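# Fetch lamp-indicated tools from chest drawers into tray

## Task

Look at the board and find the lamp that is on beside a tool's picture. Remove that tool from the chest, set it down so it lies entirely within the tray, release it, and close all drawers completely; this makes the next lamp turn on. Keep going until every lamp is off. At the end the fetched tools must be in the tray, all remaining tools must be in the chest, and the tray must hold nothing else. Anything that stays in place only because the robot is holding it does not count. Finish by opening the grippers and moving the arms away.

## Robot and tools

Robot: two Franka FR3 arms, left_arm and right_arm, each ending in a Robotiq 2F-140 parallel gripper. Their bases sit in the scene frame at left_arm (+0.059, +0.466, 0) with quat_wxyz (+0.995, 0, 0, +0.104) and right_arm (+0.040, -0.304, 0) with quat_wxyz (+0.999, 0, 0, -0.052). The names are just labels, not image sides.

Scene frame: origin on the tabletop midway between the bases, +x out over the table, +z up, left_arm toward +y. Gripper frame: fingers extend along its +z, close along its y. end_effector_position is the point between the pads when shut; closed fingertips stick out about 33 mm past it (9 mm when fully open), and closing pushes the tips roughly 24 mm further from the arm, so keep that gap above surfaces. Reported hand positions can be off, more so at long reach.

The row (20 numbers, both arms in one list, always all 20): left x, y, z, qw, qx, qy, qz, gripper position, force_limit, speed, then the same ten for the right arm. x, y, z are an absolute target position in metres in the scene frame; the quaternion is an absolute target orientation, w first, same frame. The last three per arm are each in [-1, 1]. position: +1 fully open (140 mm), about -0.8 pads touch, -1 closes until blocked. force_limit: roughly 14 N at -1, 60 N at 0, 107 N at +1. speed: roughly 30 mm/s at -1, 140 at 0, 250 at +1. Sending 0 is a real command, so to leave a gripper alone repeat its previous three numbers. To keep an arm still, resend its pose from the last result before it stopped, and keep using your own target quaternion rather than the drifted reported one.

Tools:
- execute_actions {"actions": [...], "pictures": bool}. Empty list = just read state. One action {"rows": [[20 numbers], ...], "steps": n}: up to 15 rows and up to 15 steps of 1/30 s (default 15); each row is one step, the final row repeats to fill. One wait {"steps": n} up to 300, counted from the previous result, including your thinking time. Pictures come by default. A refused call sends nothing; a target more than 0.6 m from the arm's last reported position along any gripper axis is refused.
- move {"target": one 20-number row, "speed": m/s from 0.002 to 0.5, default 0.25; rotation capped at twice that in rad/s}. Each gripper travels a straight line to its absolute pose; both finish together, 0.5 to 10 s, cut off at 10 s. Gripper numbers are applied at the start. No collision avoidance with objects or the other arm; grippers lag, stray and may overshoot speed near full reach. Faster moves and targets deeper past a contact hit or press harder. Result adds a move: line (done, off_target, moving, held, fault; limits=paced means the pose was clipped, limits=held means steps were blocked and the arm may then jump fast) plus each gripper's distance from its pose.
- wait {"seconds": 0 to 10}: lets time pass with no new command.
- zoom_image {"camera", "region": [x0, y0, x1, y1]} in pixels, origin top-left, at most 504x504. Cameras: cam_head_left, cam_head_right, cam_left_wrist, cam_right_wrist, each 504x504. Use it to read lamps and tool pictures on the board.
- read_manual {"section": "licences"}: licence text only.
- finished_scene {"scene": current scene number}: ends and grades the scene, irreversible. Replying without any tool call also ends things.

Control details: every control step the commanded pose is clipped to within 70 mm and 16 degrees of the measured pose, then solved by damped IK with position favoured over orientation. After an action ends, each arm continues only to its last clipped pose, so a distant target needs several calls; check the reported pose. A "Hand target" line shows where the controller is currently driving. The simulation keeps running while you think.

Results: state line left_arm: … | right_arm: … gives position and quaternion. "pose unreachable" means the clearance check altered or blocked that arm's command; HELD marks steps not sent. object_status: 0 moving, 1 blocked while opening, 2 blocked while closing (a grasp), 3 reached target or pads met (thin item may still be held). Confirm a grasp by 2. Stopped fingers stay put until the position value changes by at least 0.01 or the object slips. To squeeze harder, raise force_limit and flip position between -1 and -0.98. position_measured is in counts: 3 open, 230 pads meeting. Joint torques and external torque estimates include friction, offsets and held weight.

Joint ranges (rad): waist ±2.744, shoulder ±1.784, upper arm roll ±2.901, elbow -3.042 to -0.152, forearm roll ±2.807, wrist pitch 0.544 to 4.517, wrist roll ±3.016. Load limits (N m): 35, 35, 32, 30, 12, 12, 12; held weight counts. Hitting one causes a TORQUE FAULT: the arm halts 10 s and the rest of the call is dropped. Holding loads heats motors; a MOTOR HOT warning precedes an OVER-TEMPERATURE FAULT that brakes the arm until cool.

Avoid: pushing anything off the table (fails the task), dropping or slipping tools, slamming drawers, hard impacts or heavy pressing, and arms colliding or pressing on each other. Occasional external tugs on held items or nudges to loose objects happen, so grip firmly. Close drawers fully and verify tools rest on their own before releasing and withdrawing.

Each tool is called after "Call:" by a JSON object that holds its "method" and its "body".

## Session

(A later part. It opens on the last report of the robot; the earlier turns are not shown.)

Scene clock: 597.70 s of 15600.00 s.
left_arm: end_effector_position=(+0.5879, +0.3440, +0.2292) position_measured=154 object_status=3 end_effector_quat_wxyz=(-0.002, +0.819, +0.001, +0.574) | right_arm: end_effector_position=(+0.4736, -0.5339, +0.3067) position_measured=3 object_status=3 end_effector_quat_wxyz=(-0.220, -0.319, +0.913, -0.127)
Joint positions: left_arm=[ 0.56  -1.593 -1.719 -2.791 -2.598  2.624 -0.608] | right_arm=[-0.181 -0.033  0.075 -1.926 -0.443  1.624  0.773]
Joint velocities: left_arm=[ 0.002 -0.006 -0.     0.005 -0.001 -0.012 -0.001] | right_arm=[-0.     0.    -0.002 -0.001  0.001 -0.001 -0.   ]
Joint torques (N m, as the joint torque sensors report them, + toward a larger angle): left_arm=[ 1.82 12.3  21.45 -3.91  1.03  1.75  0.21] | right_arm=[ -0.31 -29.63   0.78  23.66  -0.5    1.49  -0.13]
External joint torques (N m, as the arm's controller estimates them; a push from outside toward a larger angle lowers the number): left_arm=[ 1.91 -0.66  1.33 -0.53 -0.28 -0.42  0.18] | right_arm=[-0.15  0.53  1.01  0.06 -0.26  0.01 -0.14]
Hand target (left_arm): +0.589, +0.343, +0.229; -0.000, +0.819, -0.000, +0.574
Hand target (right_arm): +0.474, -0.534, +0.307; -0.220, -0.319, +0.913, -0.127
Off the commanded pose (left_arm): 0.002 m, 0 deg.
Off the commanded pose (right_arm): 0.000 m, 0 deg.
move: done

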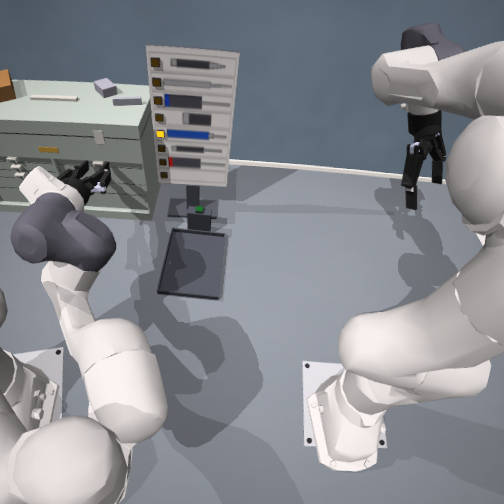

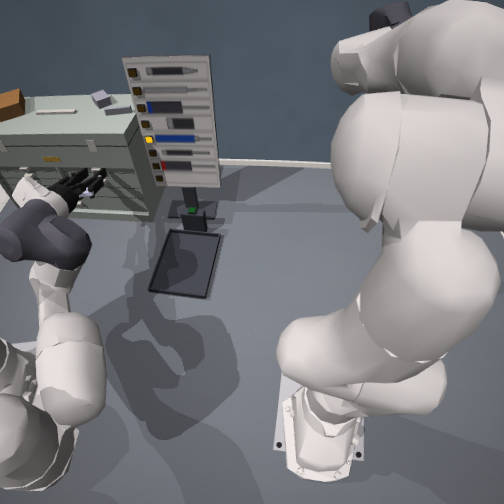

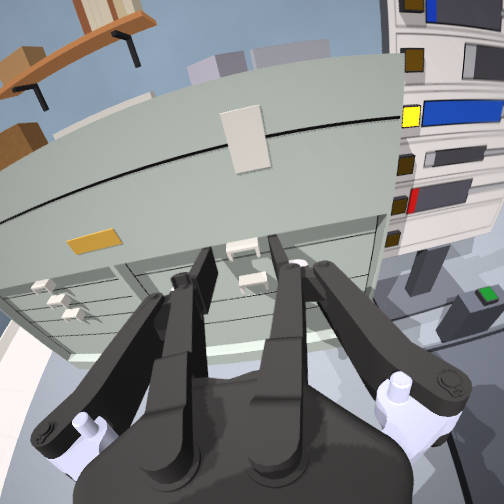

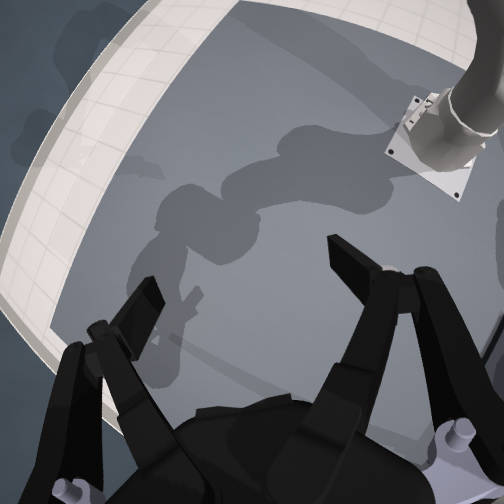

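Looks good; close, then pull.

Call:
{"method": "move", "body": {"target": [0.588,0.344,0.229,0,0.819,0,0.574,-1,0,-0.5,0.4736,-0.5339,0.3067,-0.220,-0.319,0.913,-0.127,1,0,0], "speed": 0.02}}

Call:
{"method": "move", "body": {"target": [0.53,0.347,0.229,0,0.843,0,0.537,-1,0,-0.5,0.4736,-0.5339,0.3067,-0.220,-0.319,0.913,-0.127,1,0,0], "speed": 0.04}}

Scene clock: 607.90 s of 15600.00 s.
left_arm: end_effector_position=(+0.5881, +0.3424, +0.2289) position_measured=193 object_status=2 end_effector_quat_wxyz=(+0.001, +0.819, +0.000, +0.574) | right_arm: end_effector_position=(+0.4736, -0.5339, +0.3067) position_measured=3 object_status=3 end_effector_quat_wxyz=(-0.220, -0.319, +0.913, -0.127)
Joint positions: left_arm=[ 0.56  -1.594 -1.718 -2.791 -2.6    2.62  -0.608] | right_arm=[-0.181 -0.033  0.075 -1.926 -0.443  1.624  0.773]
Joint velocities: left_arm=[ 0.001 -0.     0.     0.    -0.002 -0.001  0.001] | right_arm=[ 0.001 -0.     0.001  0.001  0.    -0.     0.   ]
Joint torques (N m, as the joint torque sensors report them, + toward a larger angle): left_arm=[ 0.08 12.1  20.86 -6.05  1.02  1.74  0.11] | right_arm=[ -0.5  -29.58   0.72  23.64  -0.52   1.45  -0.11]
External joint torques (N m, as the arm's controller estimates them; a push from outside toward a larger angle lowers the number): left_arm=[ 0.01 -0.84  0.68 -2.58 -0.28 -0.44  0.09] | right_arm=[-0.6   0.63  0.69  0.01 -0.3  -0.05 -0.12]
Hand target (left_arm): +0.588, +0.344, +0.229; +0.000, +0.819, -0.000, +0.574
Hand target (right_arm): +0.474, -0.534, +0.307; -0.220, -0.319, +0.913, -0.127
Off the commanded pose (left_arm): 0.002 m, 0 deg.
Off the commanded pose (right_arm): 0.000 m, 0 deg.
After step 90, 6.50 s passed at rest.
move: done

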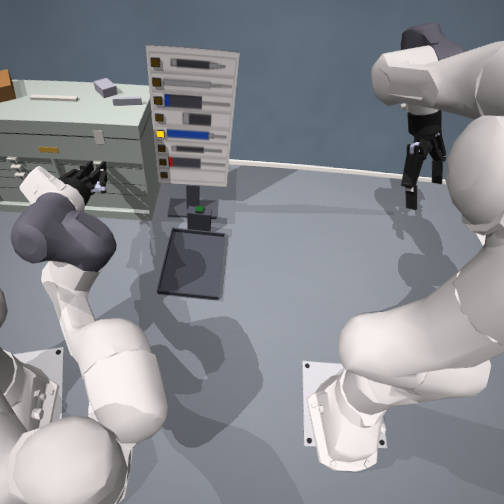

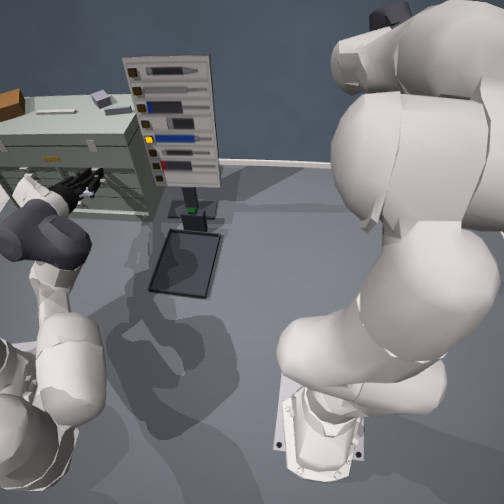

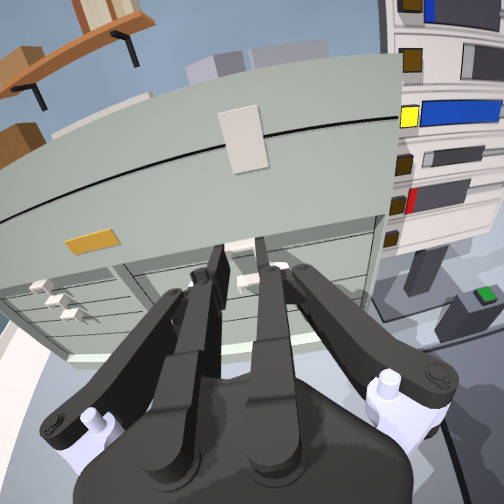

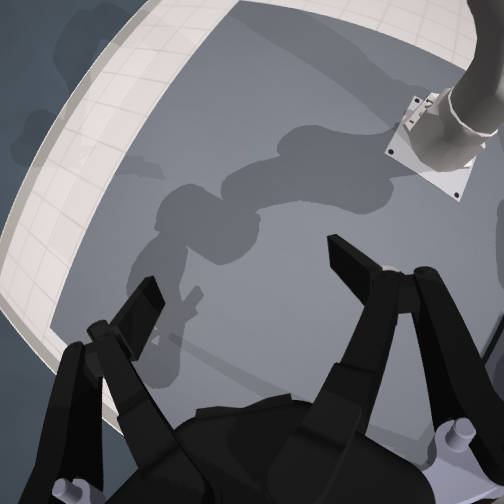

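Scene clock: 609.67 s of 15600.00 s.
left_arm: end_effector_position=(+0.5314, +0.3472, +0.2279) position_measured=193 object_status=2 end_effector_quat_wxyz=(+0.001, +0.843, +0.002, +0.538) | right_arm: end_effector_position=(+0.4736, -0.5339, +0.3067) position_measured=3 object_status=3 end_effector_quat_wxyz=(-0.220, -0.319, +0.913, -0.127)
Joint positions: left_arm=[ 0.345 -1.402 -1.618 -2.921 -2.413  2.735 -0.642] | right_arm=[-0.181 -0.033  0.075 -1.926 -0.443  1.624  0.773]
Joint velocities: left_arm=[-0.009  0.02   0.008 -0.     0.011  0.02  -0.   ] | right_arm=[ 0.    -0.    -0.    -0.    -0.001 -0.     0.001]
Joint torques (N m, as the joint torque sensors report them, + toward a larger angle): left_arm=[-0.32 14.05 17.93 -2.52  2.55  2.28 -0.13] | right_arm=[ -0.52 -29.71   1.61  23.61  -0.5    1.43  -0.16]
External joint torques (N m, as the arm's controller estimates them; a push from outside toward a larger angle lowers the number): left_arm=[-0.36  2.7   1.08 -3.07  1.01 -0.09 -0.16] | right_arm=[-0.58  0.41  1.62  0.04 -0.28 -0.06 -0.16]
Hand target (left_arm): +0.530, +0.349, +0.226; -0.000, +0.845, +0.004, +0.535
Hand target (right_arm): +0.474, -0.534, +0.307; -0.220, -0.319, +0.913, -0.127
Off the commanded pose (left_arm): 0.002 m, 0 deg.
Off the commanded pose (right_arm): 0.000 m, 0 deg.
move: done

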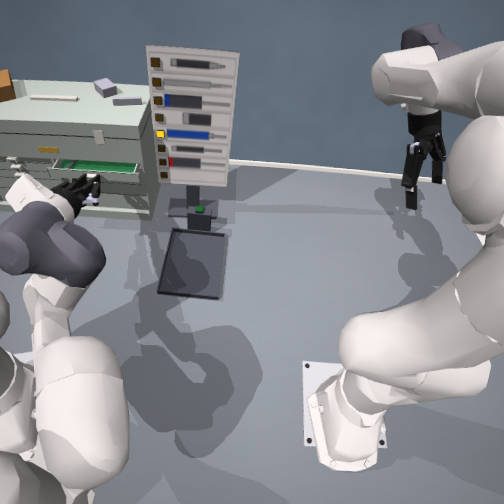

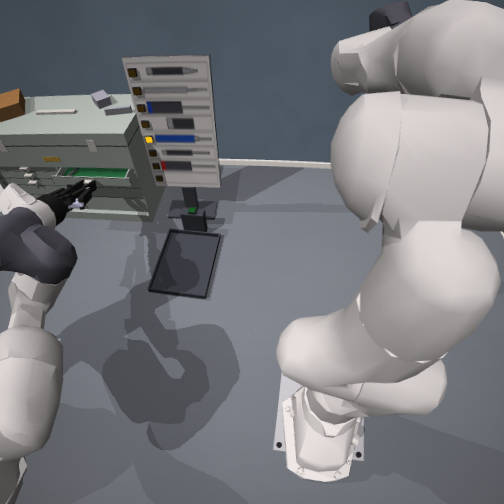

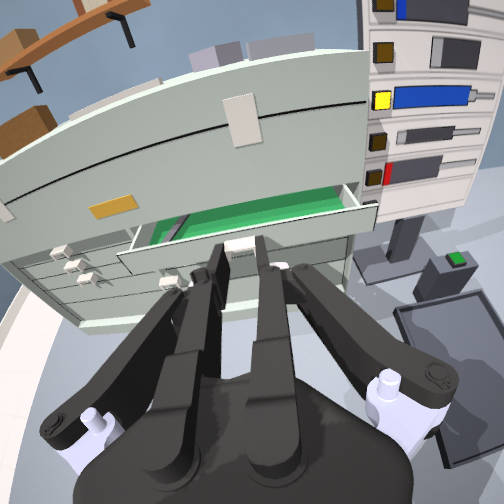

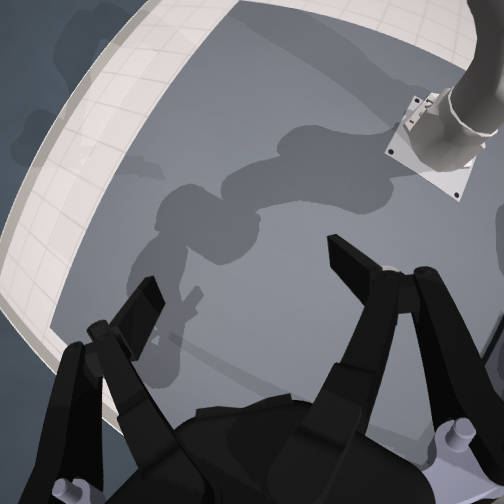

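Call:
{"method": "move", "body": {"target": [0.591,0.343,0.229,0,0.819,0,0.574,-1,0,-0.5,0.4736,-0.5339,0.3067,-0.220,-0.319,0.913,-0.127,1,0,0], "speed": 0.04}}

Call:
{"method": "move", "body": {"target": [0.588,0.343,0.229,0,0.819,0,0.574,-0.2,0,0,0.4736,-0.5339,0.3067,-0.220,-0.319,0.913,-0.127,1,0,0], "speed": 0.04}}

Call:
{"method": "move", "body": {"target": [0.56,0.35,0.225,0,0.866,0,0.5,-0.2,0,0,0.4736,-0.5339,0.3067,-0.220,-0.319,0.913,-0.127,1,0,0], "speed": 0.08}}

Scene clock: 625.77 s of 15600.00 s.
left_arm: end_effector_position=(+0.5889, +0.3423, +0.2292) position_measured=193 object_status=2 end_effector_quat_wxyz=(-0.001, +0.820, -0.003, +0.573) | right_arm: end_effector_position=(+0.4736, -0.5339, +0.3067) position_measured=3 object_status=3 end_effector_quat_wxyz=(-0.220, -0.319, +0.913, -0.127)
Joint positions: left_arm=[ 0.562 -1.603 -1.718 -2.792 -2.59   2.61  -0.616] | right_arm=[-0.181 -0.033  0.075 -1.926 -0.443  1.624  0.773]
Joint velocities: left_arm=[-0.001 -0.016 -0.008  0.    -0.008 -0.008 -0.001] | right_arm=[-0.001  0.     0.     0.001  0.001  0.    -0.001]
Joint torques (N m, as the joint torque sensors report them, + toward a larger angle): left_arm=[ 2.11  9.99 23.84 -1.2   0.05  2.34  0.13] | right_arm=[ -0.51 -29.71   0.57  24.14  -0.5    1.49  -0.1 ]
External joint torques (N m, as the arm's controller estimates them; a push from outside toward a larger angle lowers the number): left_arm=[ 2.22 -3.03  3.6   2.28 -1.22  0.16  0.11] | right_arm=[-0.52  0.4   0.63  0.55 -0.27 -0.01 -0.11]
Hand target (left_arm): +0.591, +0.340, +0.232; +0.000, +0.817, -0.004, +0.576
Hand target (right_arm): +0.474, -0.534, +0.307; -0.220, -0.319, +0.913, -0.127
Off the commanded pose (left_arm): 0.002 m, 0 deg.
Off the commanded pose (right_arm): 0.000 m, 0 deg.
After step 90, 11.33 s passed at rest.
move: done

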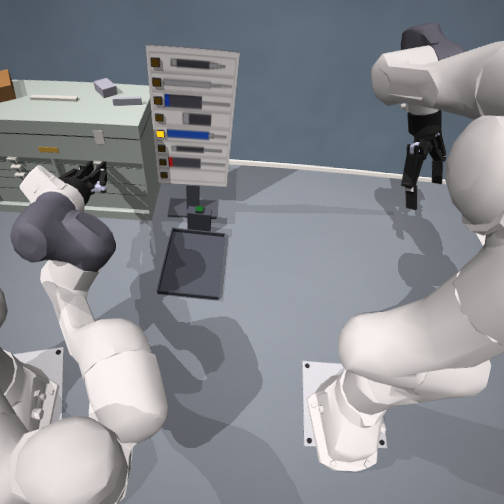

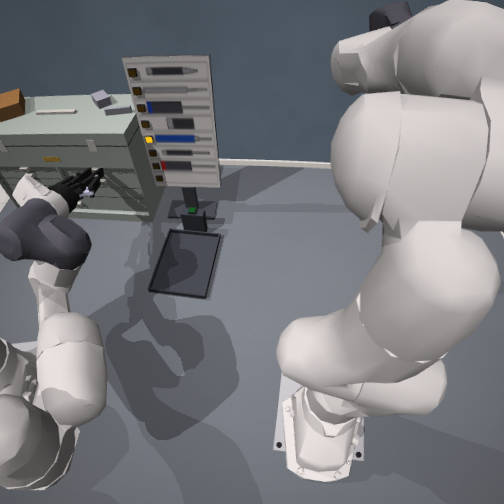

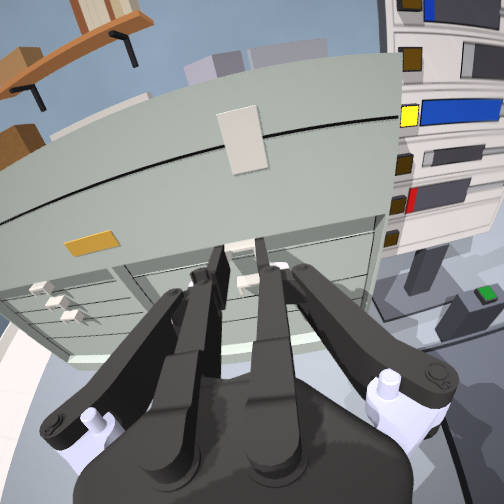

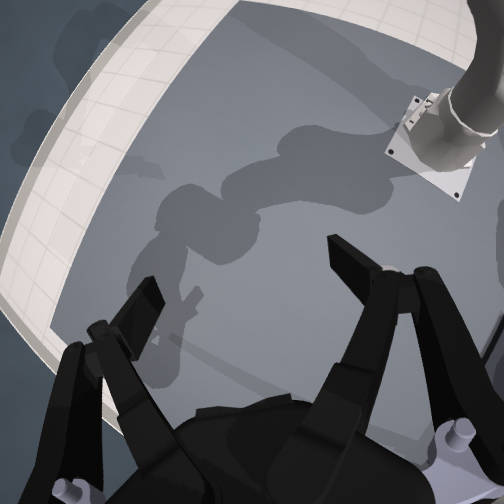

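Scene clock: 626.47 s of 15600.00 s.
left_arm: end_effector_position=(+0.5887, +0.3425, +0.2290) position_measured=154 object_status=3 end_effector_quat_wxyz=(-0.000, +0.819, -0.001, +0.573) | right_arm: end_effector_position=(+0.4736, -0.5339, +0.3067) position_measured=3 object_status=3 end_effector_quat_wxyz=(-0.220, -0.319, +0.913, -0.127)
Joint positions: left_arm=[ 0.561 -1.603 -1.72  -2.792 -2.594  2.612 -0.617] | right_arm=[-0.181 -0.033  0.075 -1.926 -0.443  1.624  0.773]
Joint velocities: left_arm=[-0.     0.001 -0.001  0.    -0.002  0.003  0.001] | right_arm=[-0.    -0.001 -0.001  0.001 -0.    -0.    -0.001]
Joint torques (N m, as the joint torque sensors report them, + toward a larger angle): left_arm=[-1.41 12.98 19.85 -5.17  0.76  2.73  0.01] | right_arm=[ -0.43 -29.6    0.74  23.45  -0.57   1.45  -0.12]
External joint torques (N m, as the arm's controller estimates them; a push from outside toward a larger angle lowers the number): left_arm=[-1.4   0.03 -0.28 -1.55 -0.52  0.53 -0.02] | right_arm=[-0.37  0.77  0.87 -0.28 -0.34 -0.05 -0.13]
Hand target (left_arm): +0.588, +0.343, +0.229; +0.000, +0.819, -0.000, +0.574
Hand target (right_arm): +0.474, -0.534, +0.307; -0.220, -0.319, +0.913, -0.127
Off the commanded pose (left_arm): 0.001 m, 0 deg.
Off the commanded pose (right_arm): 0.000 m, 0 deg.
move: done

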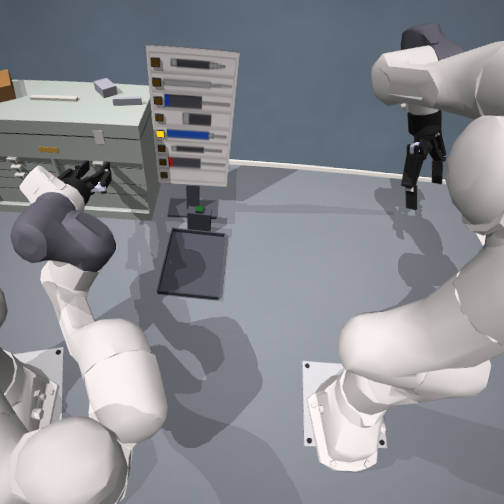

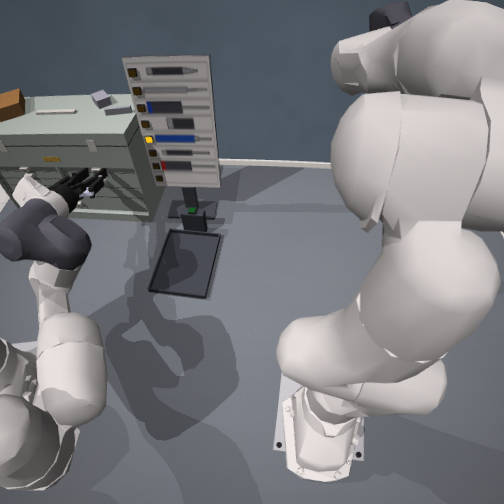

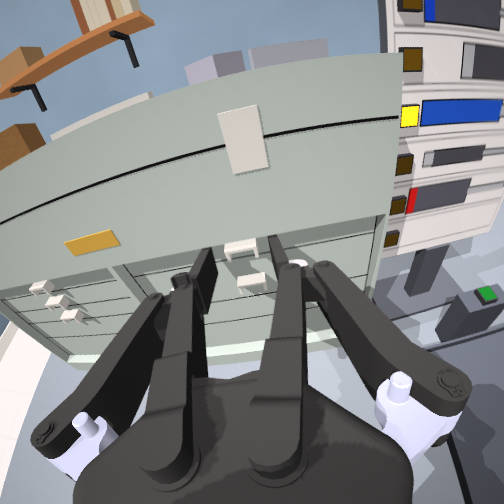

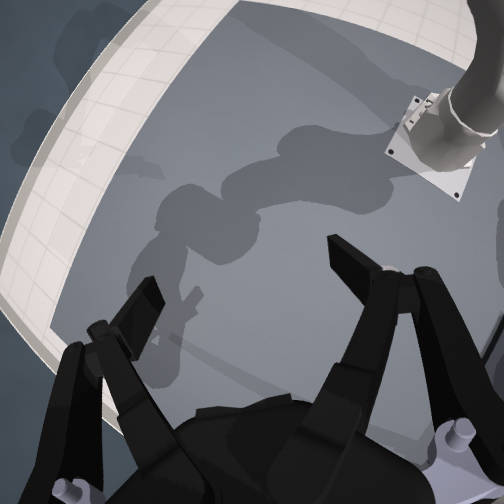

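Scene clock: 627.87 s of 15600.00 s.
left_arm: end_effector_position=(+0.5603, +0.3510, +0.2210) position_measured=154 object_status=3 end_effector_quat_wxyz=(-0.001, +0.867, +0.001, +0.498) | right_arm: end_effector_position=(+0.4736, -0.5339, +0.3067) position_measured=3 object_status=3 end_effector_quat_wxyz=(-0.220, -0.319, +0.913, -0.127)
Joint positions: left_arm=[ 0.506 -1.376 -1.541 -2.85  -2.26   2.62  -0.647] | right_arm=[-0.181 -0.033  0.075 -1.926 -0.443  1.624  0.773]
Joint velocities: left_arm=[-0.     0.023  0.009  0.     0.031  0.018 -0.011] | right_arm=[-0.001  0.     0.    -0.001 -0.    -0.001  0.001]
Joint torques (N m, as the joint torque sensors report them, + toward a larger angle): left_arm=[-2.33 12.6  20.72  1.43  1.75  3.14 -0.06] | right_arm=[ -0.01 -29.63   0.88  23.81  -0.49   1.44  -0.16]
External joint torques (N m, as the arm's controller estimates them; a push from outside toward a larger angle lowers the number): left_arm=[-2.35  0.87  2.1  -1.47  0.49  0.61 -0.09] | right_arm=[-0.03  0.52  0.93  0.23 -0.26 -0.05 -0.17]
Hand target (left_arm): +0.560, +0.352, +0.222; -0.001, +0.867, +0.004, +0.498
Hand target (right_arm): +0.474, -0.534, +0.307; -0.220, -0.319, +0.913, -0.127
Off the commanded pose (left_arm): 0.004 m, 0 deg.
Off the commanded pose (right_arm): 0.000 m, 0 deg.
move: off_target (left_arm)

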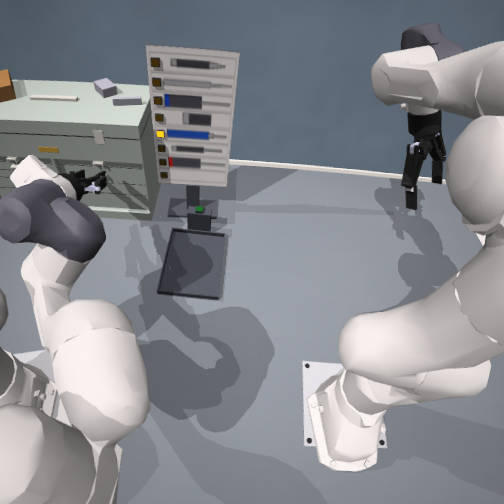

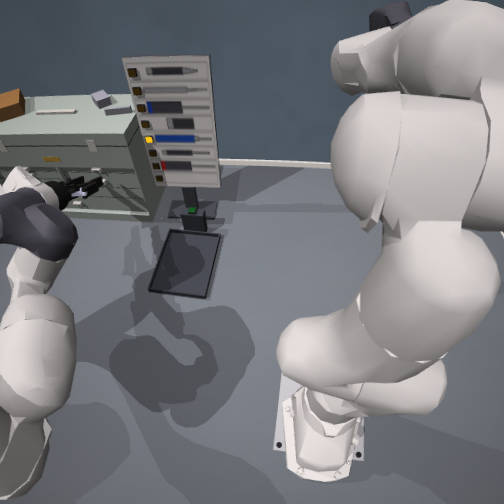

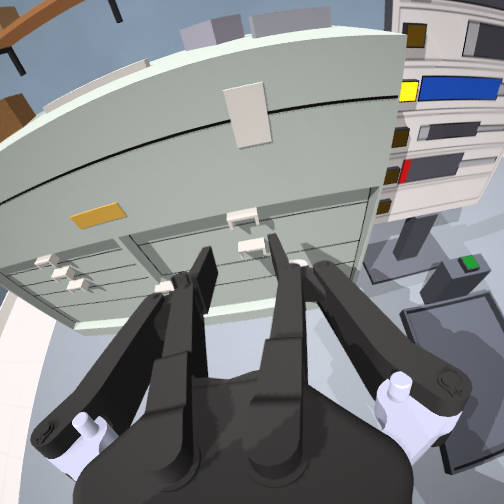

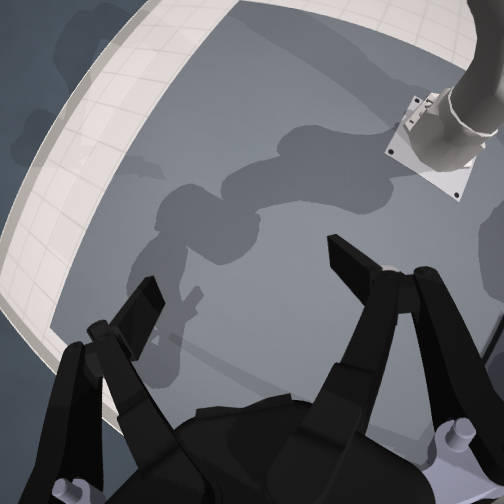

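Call:
{"method": "move", "body": {"target": [0.575,0.465,0.165,0,0.924,0,0.383,-0.2,0,0,0.4736,-0.5339,0.3067,-0.220,-0.319,0.913,-0.127,1,0,0], "speed": 0.12}}

Scene clock: 643.77 s of 15600.00 s.
left_arm: end_effector_position=(+0.5753, +0.4642, +0.1654) position_measured=154 object_status=3 end_effector_quat_wxyz=(-0.002, +0.922, +0.007, +0.386) | right_arm: end_effector_position=(+0.4736, -0.5339, +0.3067) position_measured=3 object_status=3 end_effector_quat_wxyz=(-0.220, -0.319, +0.913, -0.127)
Joint positions: left_arm=[ 0.931 -1.288 -1.433 -2.827 -2.083  2.263 -0.422] | right_arm=[-0.181 -0.033  0.075 -1.926 -0.443  1.624  0.773]
Joint velocities: left_arm=[ 0.002 -0.004  0.     0.001  0.001 -0.013  0.025] | right_arm=[ 0.    -0.     0.    -0.    -0.    -0.001  0.   ]
Joint torques (N m, as the joint torque sensors report them, + toward a larger angle): left_arm=[ 0.49 10.59 20.91  6.92  1.08  2.15  0.2 ] | right_arm=[ -0.4  -29.68   0.42  23.9   -0.54   1.48  -0.09]
External joint torques (N m, as the arm's controller estimates them; a push from outside toward a larger angle lowers the number): left_arm=[ 0.44 -0.96  1.5   0.5   0.64 -0.32  0.18] | right_arm=[-0.42  0.42  0.47  0.35 -0.31 -0.01 -0.1 ]
Hand target (left_arm): +0.576, +0.464, +0.166; -0.004, +0.923, +0.001, +0.386
Hand target (right_arm): +0.474, -0.534, +0.307; -0.220, -0.319, +0.913, -0.127
Off the commanded pose (left_arm): 0.001 m, 1 deg.
Off the commanded pose (right_arm): 0.000 m, 0 deg.
After step 90, 11.13 s passed at rest.
move: done

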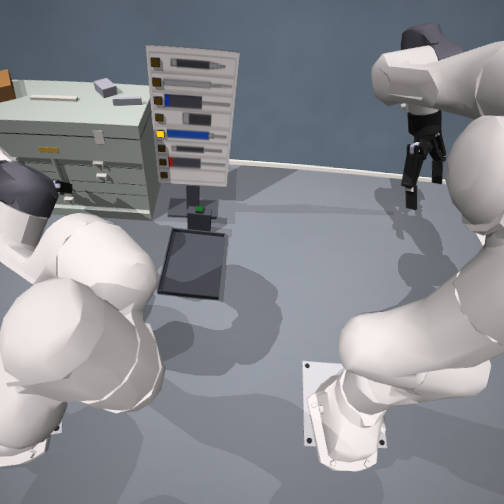

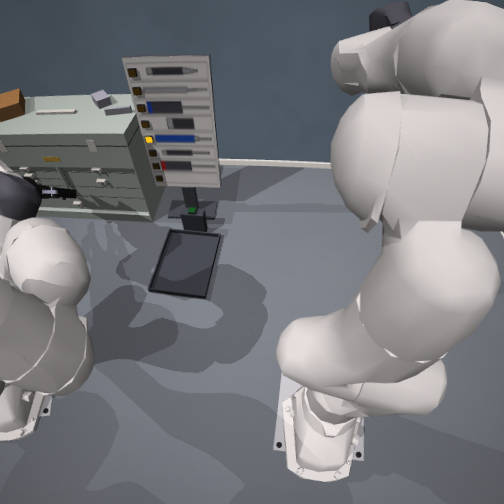

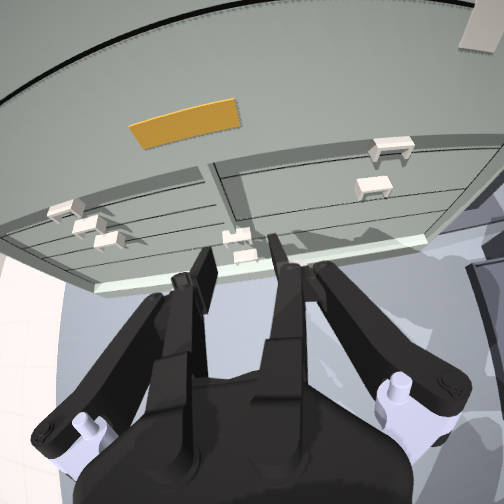

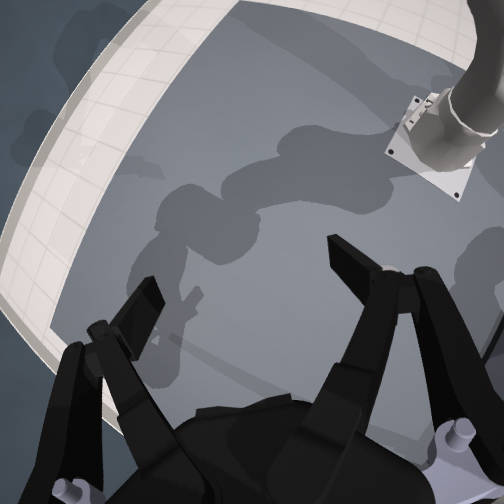

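Call:
{"method": "move", "body": {"target": [0.592,0.466,0.152,0,0.924,0,0.383,-0.2,0,0,0.4736,-0.5339,0.3067,-0.220,-0.319,0.913,-0.127,1,0,0], "speed": 0.03}}

Call:
{"method": "zoom_image", "body": {"camera": "cam_left_wrist", "region": [160, 170, 330, 300]}}

Scene clock: 656.23 s of 15600.00 s.
left_arm: end_effector_position=(+0.5914, +0.4672, +0.1533) position_measured=154 object_status=3 end_effector_quat_wxyz=(-0.001, +0.924, +0.004, +0.383) | right_arm: end_effector_position=(+0.4736, -0.5339, +0.3067) position_measured=3 object_status=3 end_effector_quat_wxyz=(-0.220, -0.319, +0.913, -0.127)
Joint positions: left_arm=[ 1.013 -1.287 -1.481 -2.777 -2.124  2.244 -0.388] | right_arm=[-0.181 -0.033  0.075 -1.926 -0.443  1.624  0.773]
Joint velocities: left_arm=[ 0.005  0.    -0.004  0.003 -0.008 -0.008  0.015] | right_arm=[-0.     0.    -0.001 -0.     0.    -0.    -0.002]
Joint torques (N m, as the joint torque sensors report them, + toward a larger angle): left_arm=[ 1.96 12.16 20.76  6.38  0.03  1.99  0.22] | right_arm=[ -0.17 -30.13   1.02  23.92  -0.48   1.46  -0.17]
External joint torques (N m, as the arm's controller estimates them; a push from outside toward a larger angle lowers the number): left_arm=[ 2.02 -0.27  0.26  0.64 -0.35 -0.42  0.2 ] | right_arm=[-0.13 -0.12  1.13  0.43 -0.26 -0.01 -0.18]
Hand target (left_arm): +0.592, +0.466, +0.153; -0.001, +0.924, -0.000, +0.383
Hand target (right_arm): +0.474, -0.534, +0.307; -0.220, -0.319, +0.913, -0.127
Off the commanded pose (left_arm): 0.002 m, 0 deg.
Off the commanded pose (right_arm): 0.000 m, 0 deg.
After step 90, 8.47 s passed at rest.
move: done

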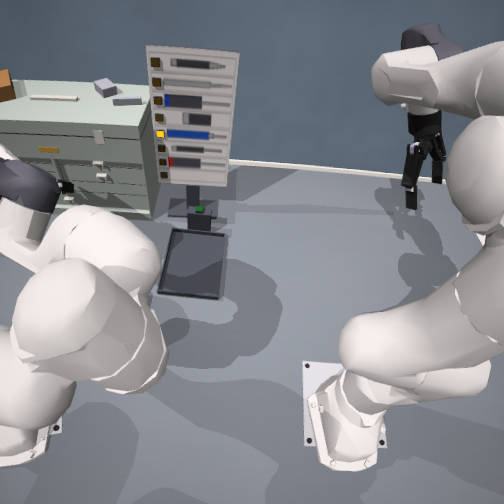

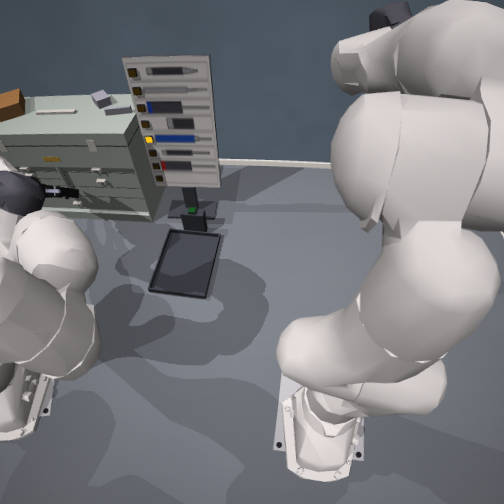

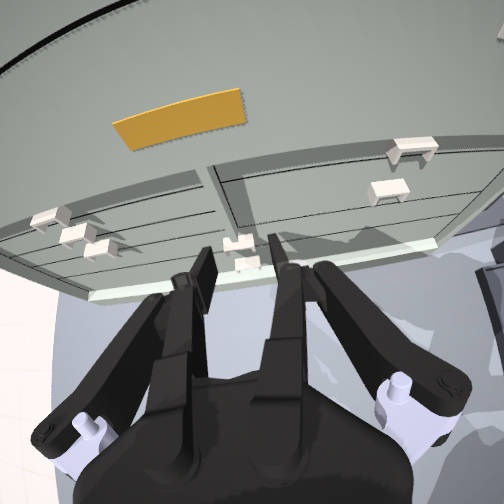

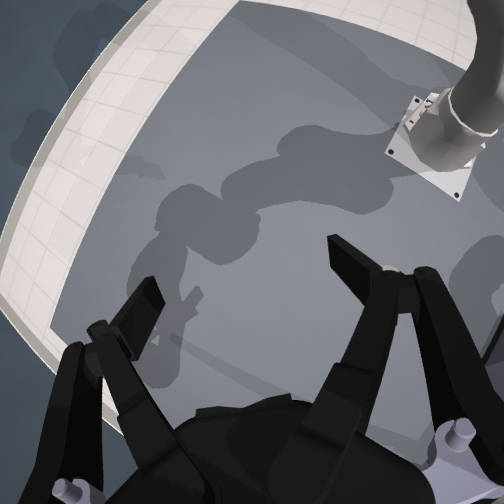

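Region (160, 170, 330, 300) of cam_left_wrist's 504x504 image, scaled by 2.965, with more detail than that image has; it fills the top 385 rows of this view, and the rest is white.

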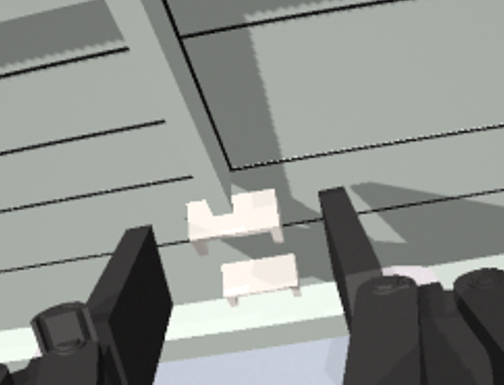

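Call:
{"method": "move", "body": {"target": [0.596,0.468,0.150,0,0.924,0,0.383,-0.2,0,0,0.4736,-0.5339,0.3067,-0.220,-0.319,0.913,-0.127,1,0,0], "speed": 0.02}}

Call:
{"method": "move", "body": {"target": [0.596,0.468,0.150,0,0.924,0,0.383,-1,0,-0.5,0.4736,-0.5339,0.3067,-0.220,-0.319,0.913,-0.127,1,0,0], "speed": 0.02}}

Scene clock: 668.30 s of 15600.00 s.
left_arm: end_effector_position=(+0.5953, +0.4691, +0.1509) position_measured=154 object_status=3 end_effector_quat_wxyz=(-0.001, +0.924, +0.003, +0.383) | right_arm: end_effector_position=(+0.4736, -0.5339, +0.3067) position_measured=3 object_status=3 end_effector_quat_wxyz=(-0.220, -0.319, +0.913, -0.127)
Joint positions: left_arm=[ 1.035 -1.287 -1.491 -2.765 -2.134  2.237 -0.377] | right_arm=[-0.181 -0.033  0.075 -1.926 -0.443  1.624  0.773]
Joint velocities: left_arm=[ 0.001  0.    -0.001  0.001 -0.004 -0.005  0.008] | right_arm=[ 0.001 -0.    -0.    -0.002  0.001  0.001 -0.   ]
Joint torques (N m, as the joint torque sensors report them, + toward a larger angle): left_arm=[ 1.31 12.66 20.76  7.03 -0.11  2.    0.17] | right_arm=[ -0.14 -29.96   0.84  23.76  -0.5    1.47  -0.14]
External joint torques (N m, as the arm's controller estimates them; a push from outside toward a larger angle lowers the number): left_arm=[ 1.39  0.03 -0.06  1.46 -0.48 -0.41  0.15] | right_arm=[-0.12  0.2   0.94  0.19 -0.28 -0.02 -0.15]
Hand target (left_arm): +0.596, +0.468, +0.150; -0.000, +0.924, -0.000, +0.383
Hand target (right_arm): +0.474, -0.534, +0.307; -0.220, -0.319, +0.913, -0.127
Off the commanded pose (left_arm): 0.002 m, 0 deg.
Off the commanded pose (right_arm): 0.000 m, 0 deg.
After step 90, 8.37 s passed at rest.
move: done

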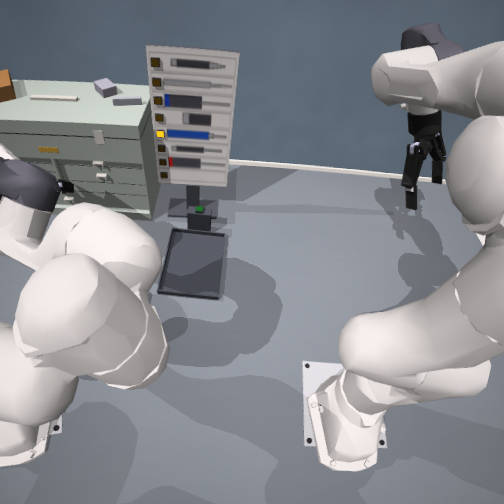

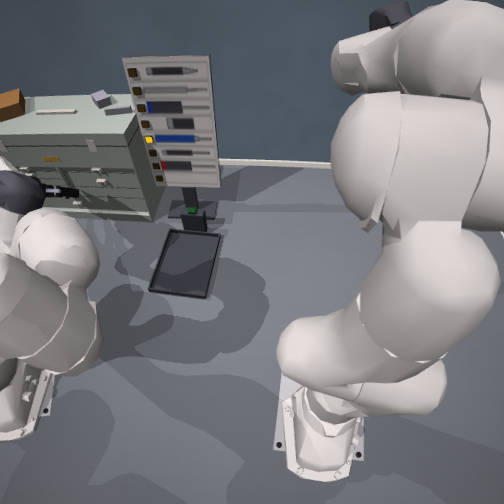

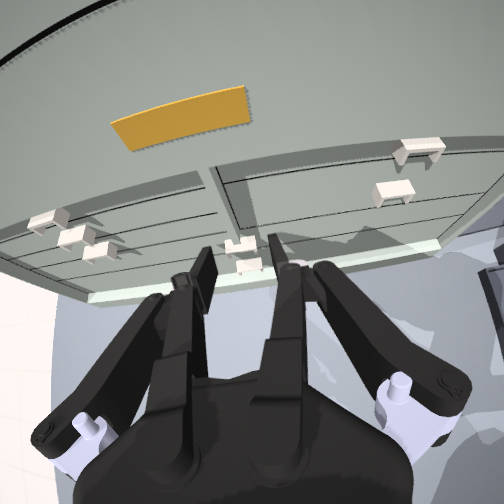

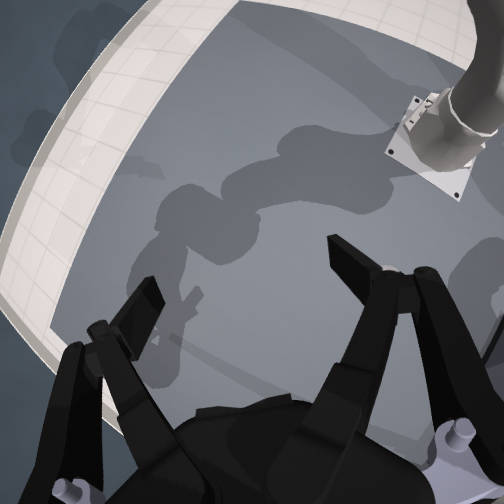

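Scene clock: 669.10 s of 15600.00 s.
left_arm: end_effector_position=(+0.5952, +0.4695, +0.1505) position_measured=233 object_status=3 end_effector_quat_wxyz=(-0.001, +0.924, +0.003, +0.383) | right_arm: end_effector_position=(+0.4736, -0.5339, +0.3067) position_measured=3 object_status=3 end_effector_quat_wxyz=(-0.220, -0.319, +0.913, -0.127)
Joint positions: left_arm=[ 1.037 -1.287 -1.491 -2.765 -2.135  2.235 -0.375] | right_arm=[-0.181 -0.033  0.075 -1.926 -0.443  1.624  0.773]
Joint velocities: left_arm=[-0.001 -0.001 -0.001  0.001  0.001 -0.     0.002] | right_arm=[-0.001 -0.001  0.     0.001 -0.001  0.001  0.   ]
Joint torques (N m, as the joint torque sensors report them, + toward a larger angle): left_arm=[ 0.82 12.31 20.78  6.54 -0.05  2.08  0.23] | right_arm=[ -0.3  -30.     0.49  23.85  -0.53   1.49  -0.18]
External joint torques (N m, as the arm's controller estimates them; a push from outside toward a larger angle lowers the number): left_arm=[ 0.85 -0.32  0.01  0.97 -0.41 -0.32  0.21] | right_arm=[-0.17  0.18  0.69  0.2  -0.3  -0.01 -0.19]
Hand target (left_arm): +0.596, +0.468, +0.150; -0.000, +0.924, -0.000, +0.383
Hand target (right_arm): +0.474, -0.534, +0.307; -0.220, -0.319, +0.913, -0.127
Off the commanded pose (left_arm): 0.002 m, 0 deg.
Off the commanded pose (right_arm): 0.000 m, 0 deg.
move: done

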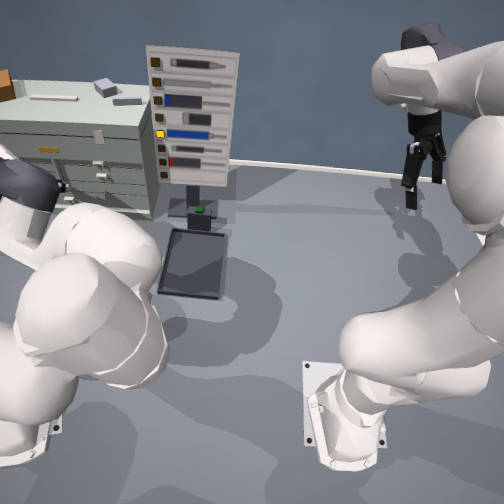

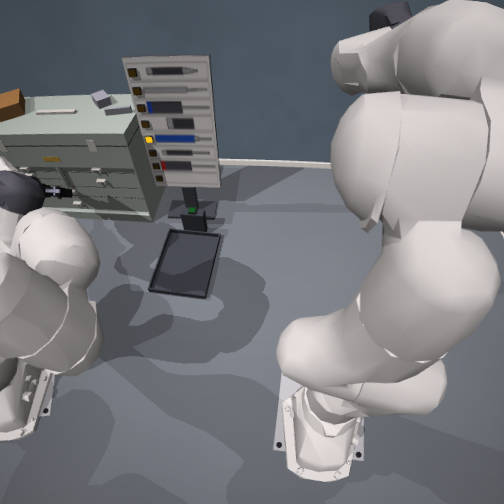

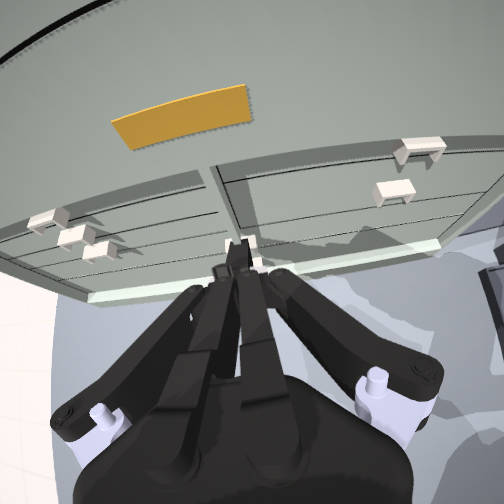

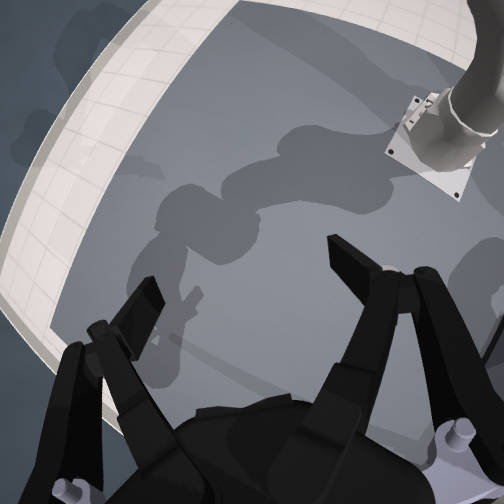

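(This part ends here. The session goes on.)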